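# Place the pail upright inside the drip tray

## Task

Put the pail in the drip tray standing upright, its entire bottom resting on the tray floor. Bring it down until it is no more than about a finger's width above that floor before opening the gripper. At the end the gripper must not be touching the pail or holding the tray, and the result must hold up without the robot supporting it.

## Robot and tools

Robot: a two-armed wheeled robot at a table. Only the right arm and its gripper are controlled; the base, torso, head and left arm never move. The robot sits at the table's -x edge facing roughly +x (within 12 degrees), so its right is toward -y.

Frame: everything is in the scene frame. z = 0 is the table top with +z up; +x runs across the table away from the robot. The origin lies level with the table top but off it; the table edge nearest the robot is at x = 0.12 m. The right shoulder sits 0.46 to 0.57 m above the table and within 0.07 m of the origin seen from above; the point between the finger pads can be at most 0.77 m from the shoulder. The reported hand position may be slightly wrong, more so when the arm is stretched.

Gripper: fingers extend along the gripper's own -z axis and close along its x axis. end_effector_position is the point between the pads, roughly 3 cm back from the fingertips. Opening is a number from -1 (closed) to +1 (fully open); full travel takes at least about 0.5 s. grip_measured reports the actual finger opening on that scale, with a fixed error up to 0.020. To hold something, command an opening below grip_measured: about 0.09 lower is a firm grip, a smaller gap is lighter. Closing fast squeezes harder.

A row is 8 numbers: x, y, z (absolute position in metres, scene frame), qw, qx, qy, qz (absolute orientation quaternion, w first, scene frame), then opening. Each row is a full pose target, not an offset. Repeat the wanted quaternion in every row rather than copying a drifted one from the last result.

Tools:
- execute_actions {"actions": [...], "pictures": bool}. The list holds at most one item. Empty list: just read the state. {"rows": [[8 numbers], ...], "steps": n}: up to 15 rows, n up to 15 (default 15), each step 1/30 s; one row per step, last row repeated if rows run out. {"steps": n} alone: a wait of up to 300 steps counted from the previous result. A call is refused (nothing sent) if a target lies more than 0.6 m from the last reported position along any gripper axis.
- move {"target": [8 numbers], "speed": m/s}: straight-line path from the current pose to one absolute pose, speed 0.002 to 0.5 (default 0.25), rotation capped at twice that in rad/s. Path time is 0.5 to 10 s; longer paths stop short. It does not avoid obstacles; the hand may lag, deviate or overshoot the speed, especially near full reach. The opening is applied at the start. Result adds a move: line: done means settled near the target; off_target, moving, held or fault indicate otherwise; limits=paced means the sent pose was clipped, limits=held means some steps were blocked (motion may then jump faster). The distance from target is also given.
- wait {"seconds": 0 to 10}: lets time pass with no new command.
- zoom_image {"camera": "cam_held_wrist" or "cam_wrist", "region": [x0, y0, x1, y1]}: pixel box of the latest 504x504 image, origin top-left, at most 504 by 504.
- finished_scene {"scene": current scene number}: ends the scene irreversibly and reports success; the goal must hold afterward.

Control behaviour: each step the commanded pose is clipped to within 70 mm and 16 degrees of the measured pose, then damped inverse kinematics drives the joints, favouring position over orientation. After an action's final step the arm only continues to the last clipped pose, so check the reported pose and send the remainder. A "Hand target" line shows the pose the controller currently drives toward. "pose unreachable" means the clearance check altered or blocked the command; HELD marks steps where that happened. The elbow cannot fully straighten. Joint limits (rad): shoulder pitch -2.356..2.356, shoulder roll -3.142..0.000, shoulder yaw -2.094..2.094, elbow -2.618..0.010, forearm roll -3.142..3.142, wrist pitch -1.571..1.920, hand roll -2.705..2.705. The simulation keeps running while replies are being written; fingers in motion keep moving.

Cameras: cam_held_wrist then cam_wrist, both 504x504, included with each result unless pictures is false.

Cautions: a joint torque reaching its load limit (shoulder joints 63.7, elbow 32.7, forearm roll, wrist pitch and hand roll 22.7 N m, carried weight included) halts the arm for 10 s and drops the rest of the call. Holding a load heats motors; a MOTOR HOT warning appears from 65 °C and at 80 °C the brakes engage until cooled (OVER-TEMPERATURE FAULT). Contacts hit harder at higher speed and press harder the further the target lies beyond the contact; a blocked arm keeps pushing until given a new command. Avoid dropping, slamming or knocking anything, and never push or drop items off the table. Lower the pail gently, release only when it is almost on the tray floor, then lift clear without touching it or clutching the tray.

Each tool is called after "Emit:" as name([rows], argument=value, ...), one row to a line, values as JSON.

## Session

Emit:
execute_actions(actions=[])

Scene clock: 0.00 s of 4800.00 s.
end_effector_position=(+0.3877, -0.2189, +0.2714) grip_measured=+0.99 end_effector_quat_wxyz=(+0.668, -0.002, -0.124, +0.734)
Joint positions: [ 0.351 -2.566  0.076 -1.369  0.007 -0.844 -0.863  0.05   0.05 ]
Motor temperatures (°C, as the motors report them): [26 31 28 31 32 37 34]
Hand target: +0.388, -0.219, +0.271; +0.668, -0.002, -0.124, +0.734

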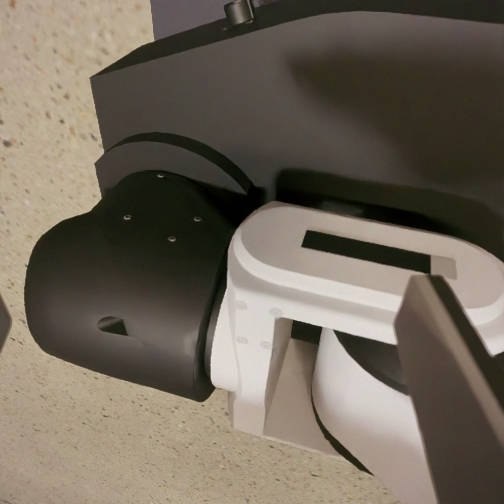

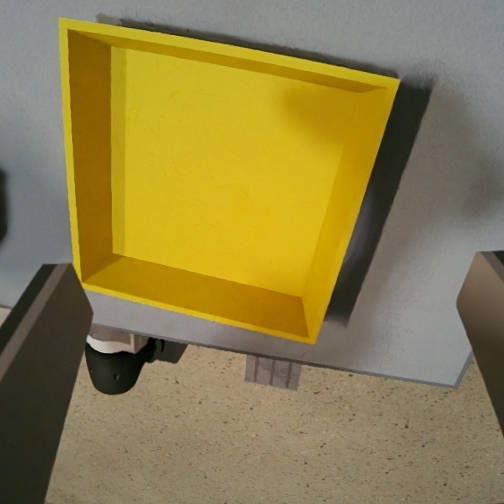

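Emit:
zoom_image(camera="cam_wrist", region=[40, 0, 420, 360])

Region (40, 0, 420, 360) of cam_wrist's 504x504 image, scaled by 1.326, with more detail than that image has; it fills the top 477 rows of this view, and the rest is white.

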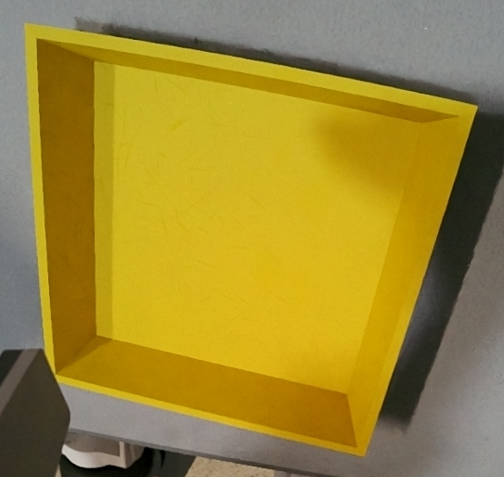

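Emit:
move(target=[0.33, 0.03, 0.46, -0.144, -0.105, -0.330, 0.927, 1.0], speed=0.25)

Scene clock: 31.47 s of 4800.00 s.
end_effector_position=(+0.3268, +0.0289, +0.4587) grip_measured=+0.99 end_effector_quat_wxyz=(-0.144, -0.103, -0.329, +0.928)
Joint positions: [-0.332 -2.321 -0.21  -1.821  0.221 -1.076  0.135  0.05   0.05 ]
Motor temperatures (°C, as the motors report them): [27 31 28 32 32 37 34]
Hand target: +0.327, +0.029, +0.459; -0.144, -0.102, -0.329, +0.928
Off the commanded pose: 0.004 m, 0 deg.
After step 90, 24.57 s passed at rest.
move: off_target

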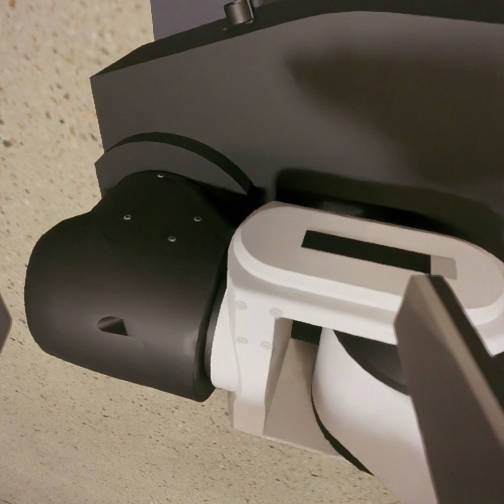

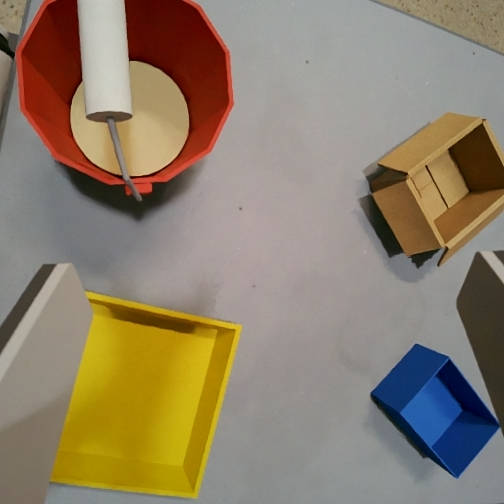

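Emit:
move(target=[0.256, 0.172, 0.35, -0.1036, 0.0136, -0.1298, 0.986, 1.0], speed=0.18)

Scene clock: 51.00 s of 4800.00 s.
end_effector_position=(+0.2566, +0.1693, +0.3489) grip_measured=+0.99 end_effector_quat_wxyz=(-0.101, +0.011, -0.127, +0.987)
Joint positions: [-0.118 -3.034 -0.512 -2.101  0.07  -0.687 -0.292  0.05   0.05 ]
Motor temperatures (°C, as the motors report them): [26 31 28 32 32 37 34]
Hand target: +0.257, +0.169, +0.349; -0.101, +0.012, -0.127, +0.987
Off the commanded pose: 0.003 m, 1 deg.
After step 90, 14.90 s passed at rest.
move: done

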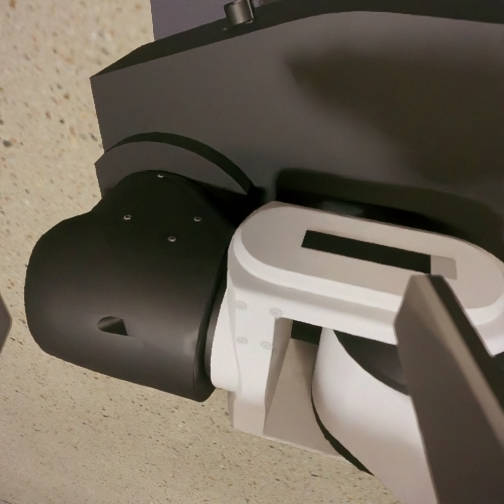

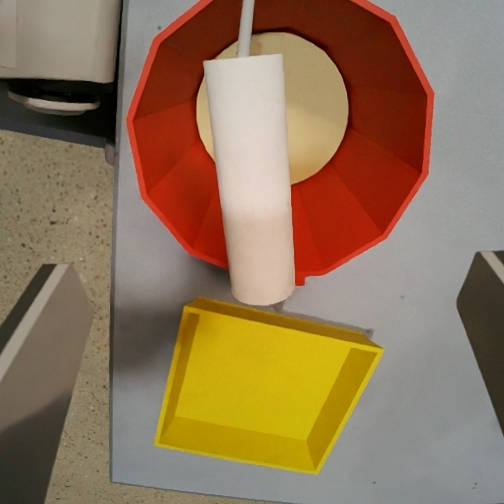

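Emit:
move(target=[0.2495, 0.173, 0.275, -0.126, 0.0166, -0.1295, 0.9834, 0.6], speed=0.1)

Scene clock: 67.00 s of 4800.00 s.
end_effector_position=(+0.2499, +0.1725, +0.2752) grip_measured=+0.60 end_effector_quat_wxyz=(-0.126, +0.017, -0.129, +0.983)
Joint positions: [ 0.089 -3.108 -0.548 -2.161  0.102 -0.44  -0.223  0.04   0.04 ]
Motor temperatures (°C, as the motors report them): [26 31 28 32 32 37 34]
Hand target: +0.250, +0.173, +0.275; -0.127, +0.017, -0.129, +0.983
Off the commanded pose: 0.001 m, 0 deg.
After step 90, 12.00 s passed at rest.
move: done

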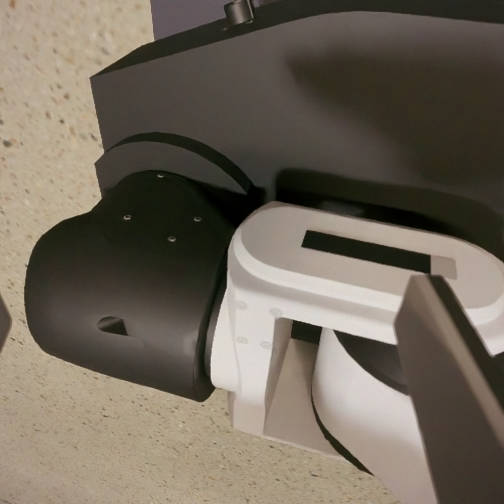

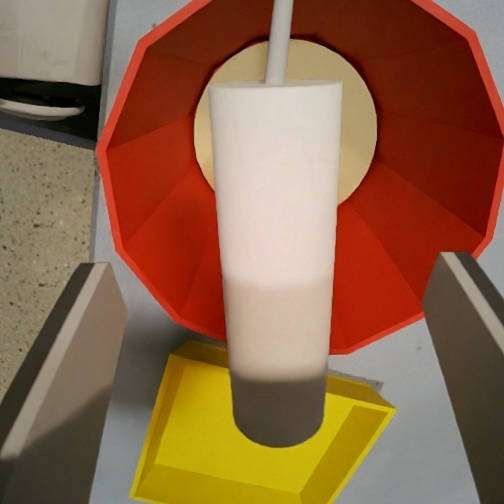

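Emit:
move(target=[0.251, 0.174, 0.229, -0.126, 0.0166, -0.1295, 0.9834, 0.2], speed=0.06)

Scene clock: 76.57 s of 4800.00 s.
end_effector_position=(+0.2512, +0.1739, +0.2292) grip_measured=+0.20 end_effector_quat_wxyz=(-0.127, +0.017, -0.129, +0.983)
Joint positions: [ 0.25  -3.15  -0.581 -2.146  0.219 -0.308 -0.293  0.03   0.03 ]
Motor temperatures (°C, as the motors report them): [27 31 28 32 32 37 34]
Hand target: +0.251, +0.174, +0.229; -0.127, +0.017, -0.129, +0.983
Off the commanded pose: 0.000 m, 0 deg.
joint sent to its limit — the command would take joint 2 (shoulder roll) past its lower limit, so that joint was sent only as far as its limit.
After step 90, 5.57 s passed at rest.
move: done

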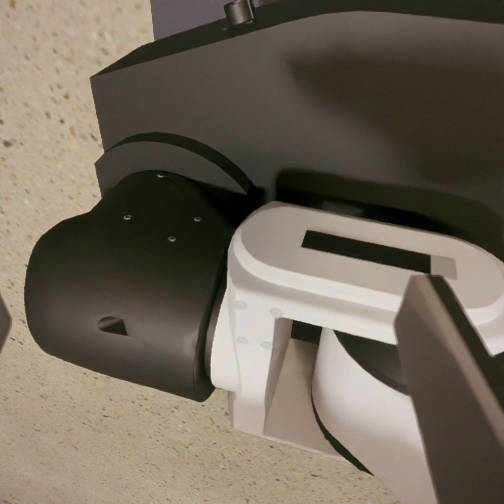

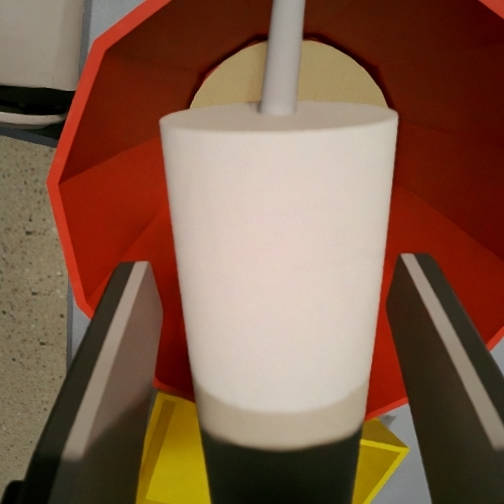

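Emit:
move(target=[0.251, 0.174, 0.232, -0.126, 0.0166, -0.1295, 0.9834, -0.28], speed=0.02)

Emit:
move(target=[0.251, 0.174, 0.232, -0.126, 0.0166, -0.1295, 0.9834, -0.47], speed=0.02)

Scene clock: 82.30 s of 4800.00 s.
end_effector_position=(+0.2511, +0.1740, +0.2319) grip_measured=-0.28 end_effector_quat_wxyz=(-0.126, +0.017, -0.129, +0.983)
Joint positions: [ 0.241 -3.146 -0.581 -2.148  0.216 -0.315 -0.294  0.018  0.018]
Motor temperatures (°C, as the motors report them): [27 31 28 32 32 37 34]
Hand target: +0.251, +0.174, +0.232; -0.126, +0.017, -0.130, +0.983
Off the commanded pose: 0.000 m, 0 deg.
After step 90, 2.03 s passed at rest.
move: done

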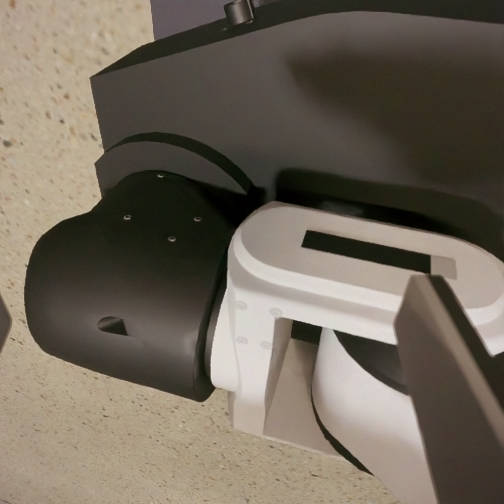

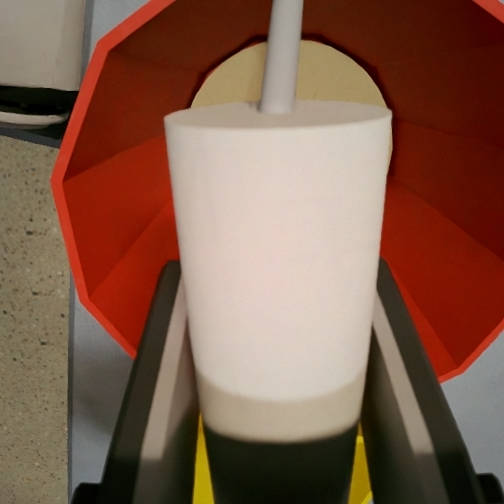

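Scene clock: 83.00 s of 4800.00 s.
end_effector_position=(+0.2510, +0.1739, +0.2319) grip_measured=-0.39 end_effector_quat_wxyz=(-0.126, +0.017, -0.129, +0.983)
Joint positions: [ 0.241 -3.146 -0.581 -2.148  0.216 -0.315 -0.294  0.015  0.015]
Motor temperatures (°C, as the motors report them): [27 31 28 32 32 37 34]
Hand target: +0.251, +0.174, +0.232; -0.126, +0.017, -0.129, +0.983
Off the commanded pose: 0.000 m, 0 deg.
move: done

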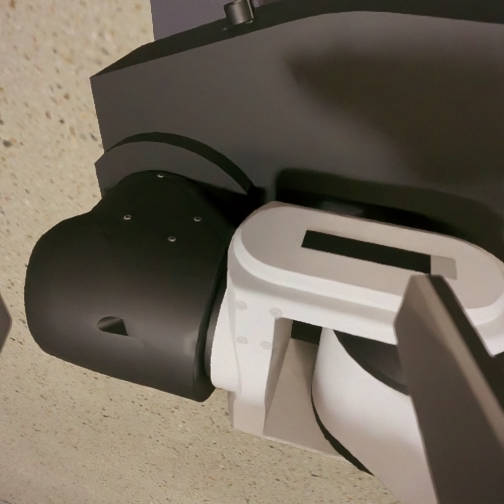

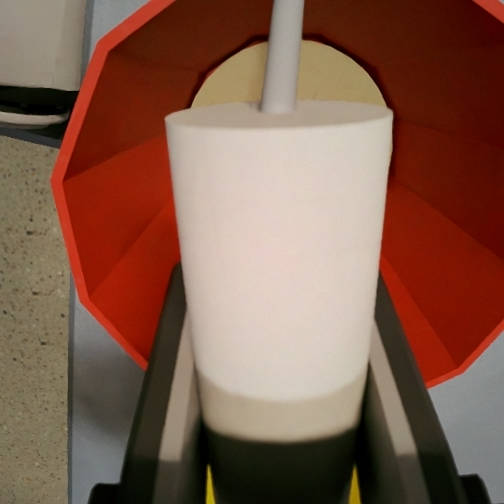

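Emit:
move(target=[0.251, 0.174, 0.25, -0.126, 0.0166, -0.1295, 0.9834, -0.5], speed=0.025)

Scene clock: 89.30 s of 4800.00 s.
end_effector_position=(+0.2508, +0.1738, +0.2497) grip_measured=-0.39 end_effector_quat_wxyz=(-0.126, +0.017, -0.129, +0.983)
Joint positions: [ 0.187 -3.119 -0.581 -2.154  0.207 -0.368 -0.301  0.015  0.015]
Motor temperatures (°C, as the motors report them): [27 31 28 32 32 37 34]
Hand target: +0.251, +0.174, +0.250; -0.126, +0.017, -0.130, +0.983
Off the commanded pose: 0.000 m, 0 deg.
After step 90, 2.33 s passed at rest.
move: done

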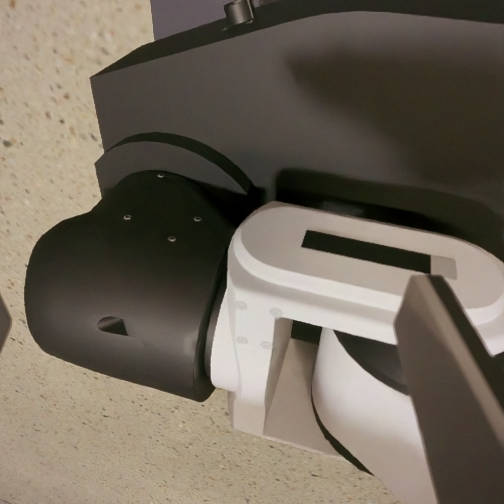

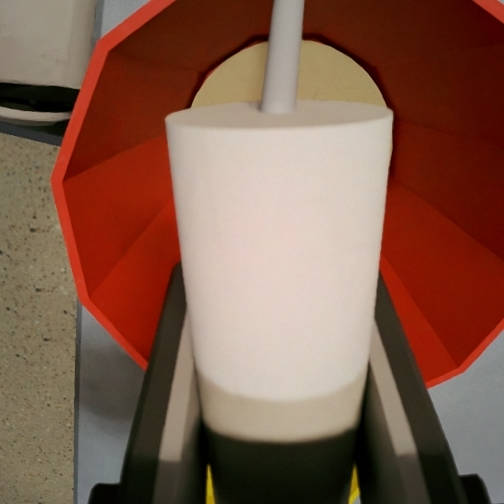

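The grip is holding. Next I'll lift the pail and carry it over the tray.

Emit:
move(target=[0.256, 0.15, 0.308, -0.126, 0.0166, -0.1295, 0.9834, -0.5], speed=0.08)

Emit:
move(target=[0.301, -0.146, 0.308, -0.126, 0.0166, -0.1295, 0.9834, -0.5], speed=0.11)

Emit:
move(target=[0.301, -0.146, 0.25, -0.126, 0.0166, -0.1295, 0.9834, -0.5], speed=0.03)

Scene clock: 93.67 s of 4800.00 s.
end_effector_position=(+0.2555, +0.1504, +0.3078) grip_measured=-0.39 end_effector_quat_wxyz=(-0.126, +0.017, -0.130, +0.983)
Joint positions: [ 0.017 -2.975 -0.524 -2.157  0.216 -0.575 -0.284  0.015  0.015]
Motor temperatures (°C, as the motors report them): [27 31 28 32 32 37 34]
Hand target: +0.256, +0.150, +0.308; -0.126, +0.017, -0.130, +0.983
Off the commanded pose: 0.001 m, 0 deg.
After step 90, 0.33 s passed at rest.
move: done

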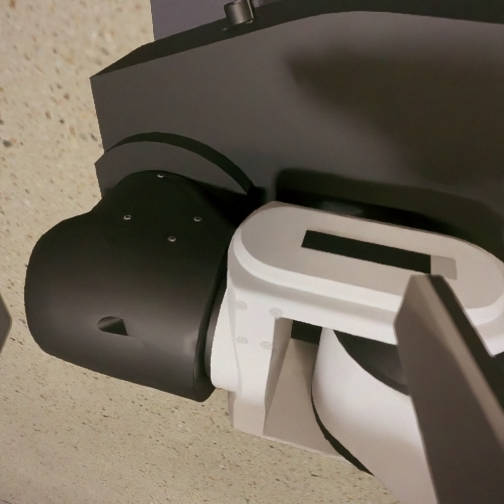

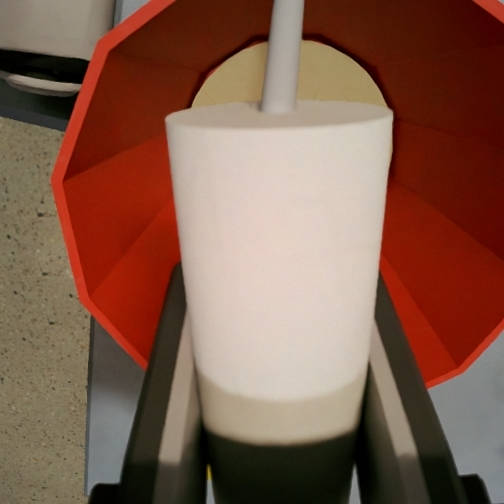

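Scene clock: 96.67 s of 4800.00 s.
end_effector_position=(+0.3021, -0.1433, +0.3102) grip_measured=-0.39 end_effector_quat_wxyz=(-0.128, +0.017, -0.133, +0.983)
Joint positions: [-0.082 -2.36   0.044 -1.711  0.536 -1.088  0.331  0.015  0.015]
Motor temperatures (°C, as the motors report them): [27 31 28 32 32 37 34]
Hand target: +0.302, -0.143, +0.310; -0.128, +0.017, -0.133, +0.983
Off the commanded pose: 0.004 m, 0 deg.
move: off_target

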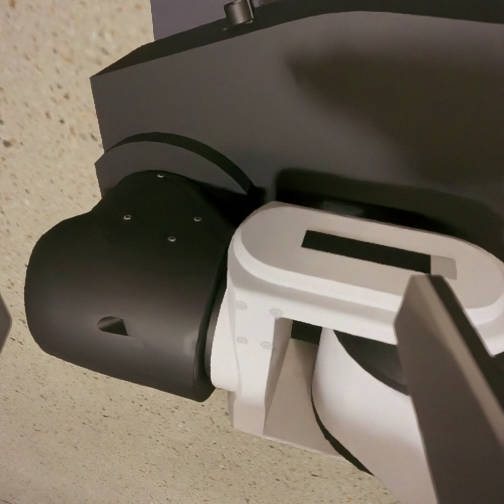

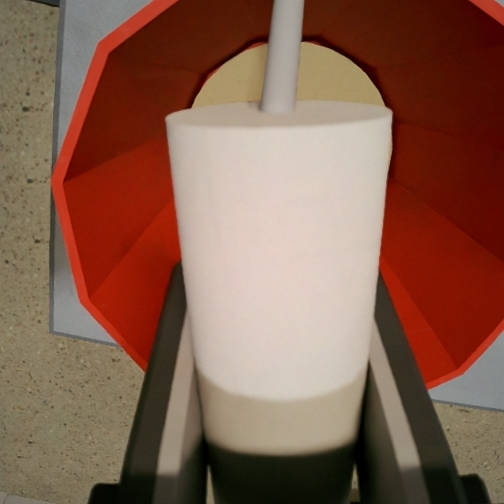

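Scene clock: 98.90 s of 4800.00 s.
end_effector_position=(+0.3012, -0.1457, +0.2496) grip_measured=-0.39 end_effector_quat_wxyz=(-0.126, +0.017, -0.130, +0.983)
Joint positions: [ 0.183 -2.358 -0.069 -1.726  0.539 -0.914  0.374  0.015  0.015]
Motor temperatures (°C, as the motors report them): [27 31 28 32 32 37 34]
Hand target: +0.301, -0.146, +0.250; -0.127, +0.017, -0.130, +0.983
Off the commanded pose: 0.001 m, 0 deg.
move: done

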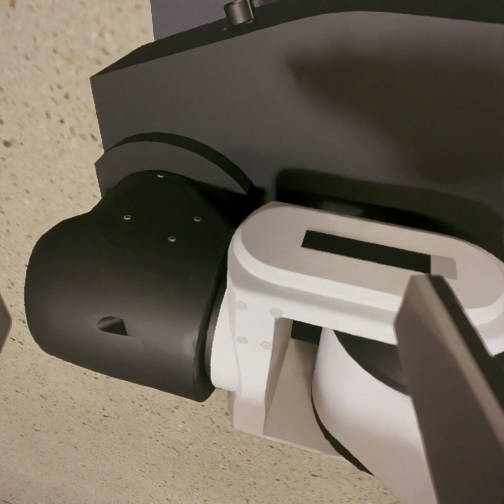

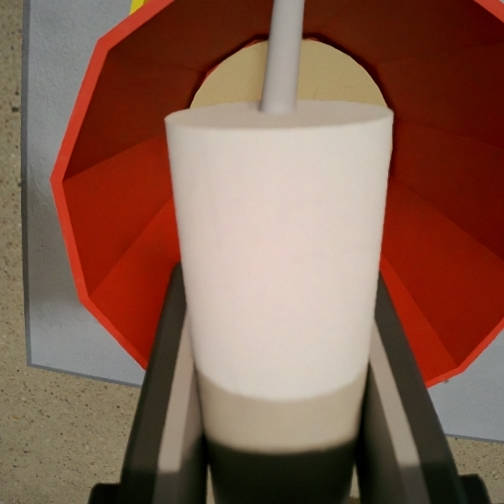

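Emit:
move(target=[0.301, -0.146, 0.240, -0.126, 0.0166, -0.1295, 0.9834, -0.5], speed=0.008)

Scene clock: 101.93 s of 4800.00 s.
end_effector_position=(+0.3008, -0.1460, +0.2398) grip_measured=-0.39 end_effector_quat_wxyz=(-0.126, +0.017, -0.130, +0.983)
Joint positions: [ 0.23  -2.36  -0.091 -1.725  0.537 -0.886  0.382  0.015  0.015]
Motor temperatures (°C, as the motors report them): [27 31 28 32 32 37 34]
Hand target: +0.301, -0.146, +0.240; -0.126, +0.017, -0.130, +0.983
Off the commanded pose: 0.000 m, 0 deg.
move: done

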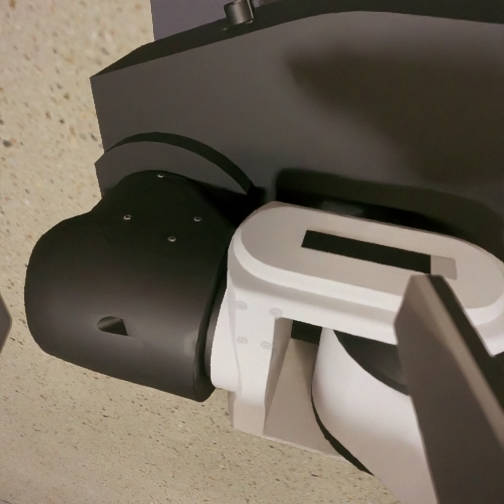

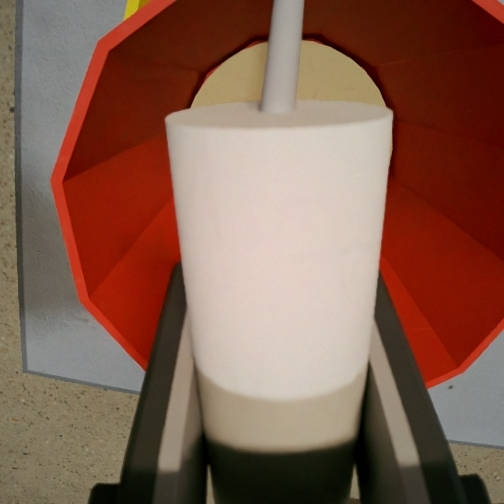

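Emit:
move(target=[0.301, -0.146, 0.236, -0.126, 0.0166, -0.1295, 0.9834, -0.5], speed=0.006)

Scene clock: 105.60 s of 4800.00 s.
end_effector_position=(+0.3019, -0.1457, +0.2369) grip_measured=-0.39 end_effector_quat_wxyz=(-0.127, +0.016, -0.129, +0.983)
Joint positions: [ 0.248 -2.362 -0.103 -1.723  0.535 -0.876  0.386  0.015  0.015]
Motor temperatures (°C, as the motors report them): [27 31 28 32 32 37 34]
Hand target: +0.301, -0.146, +0.236; -0.126, +0.017, -0.130, +0.983
Off the commanded pose: 0.001 m, 0 deg.
move: done

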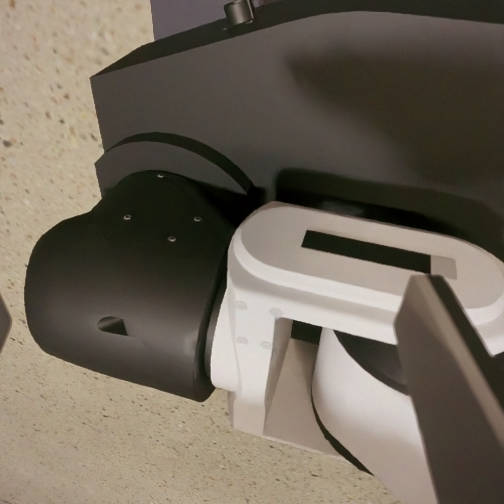

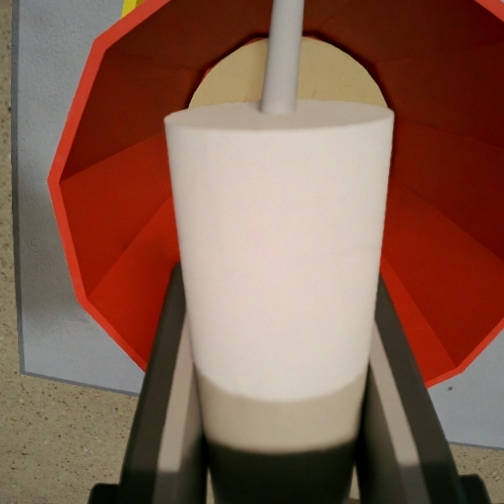

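The pail has touched the tray floor, so I'll release it and back away.

Emit:
move(target=[0.3019, -0.1457, 0.2375, -0.126, 0.0166, -0.1295, 0.9834, 0.3], speed=0.01)

Emit:
move(target=[0.302, -0.146, 0.33, -0.126, 0.0166, -0.1295, 0.9834, 0.3], speed=0.12)

Scene clock: 109.20 s of 4800.00 s.
end_effector_position=(+0.3020, -0.1457, +0.2376) grip_measured=+0.30 end_effector_quat_wxyz=(-0.126, +0.016, -0.130, +0.983)
Joint positions: [ 0.247 -2.363 -0.103 -1.721  0.534 -0.88   0.386  0.032  0.032]
Motor temperatures (°C, as the motors report them): [27 31 28 32 32 37 34]
Hand target: +0.302, -0.146, +0.238; -0.126, +0.017, -0.129, +0.983
Off the commanded pose: 0.000 m, 0 deg.
move: done

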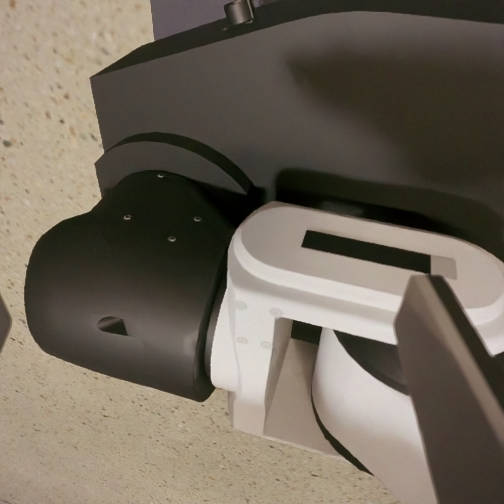

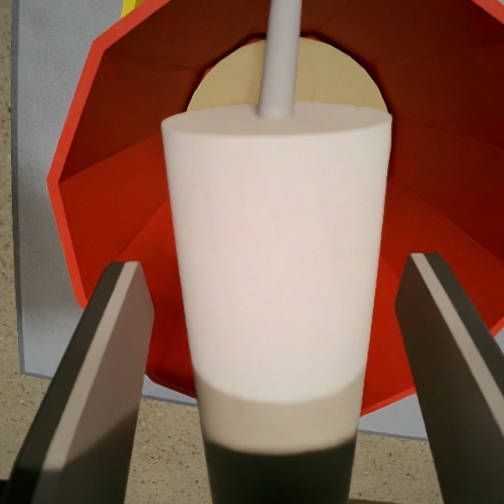

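Scene clock: 110.23 s of 4800.00 s.
end_effector_position=(+0.3014, -0.1465, +0.3304) grip_measured=+0.30 end_effector_quat_wxyz=(-0.125, +0.016, -0.129, +0.984)
Joint positions: [-0.166 -2.368  0.084 -1.696  0.537 -1.145  0.319  0.032  0.032]
Motor temperatures (°C, as the motors report them): [27 31 28 32 32 37 34]
Hand target: +0.301, -0.147, +0.330; -0.125, +0.016, -0.129, +0.984
Off the commanded pose: 0.001 m, 0 deg.
move: done

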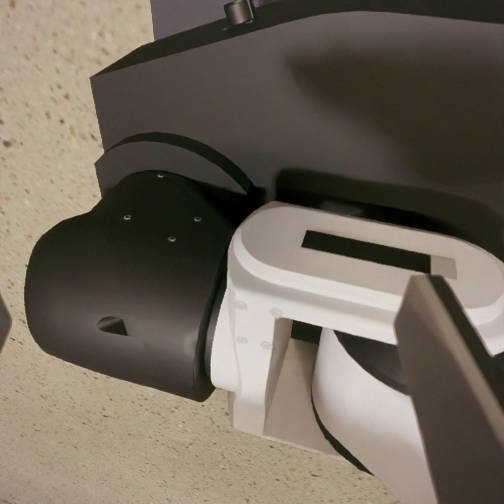

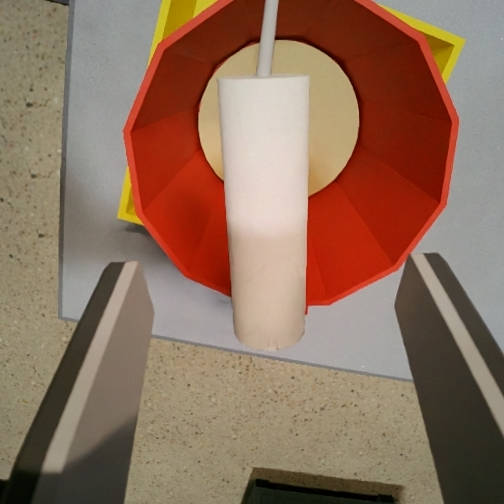

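The two visible tray corners sit evenly on either side of the pail, so it's centred and seated.

Emit:
finished_scene(scene=2)

The scene is finished: the task was done.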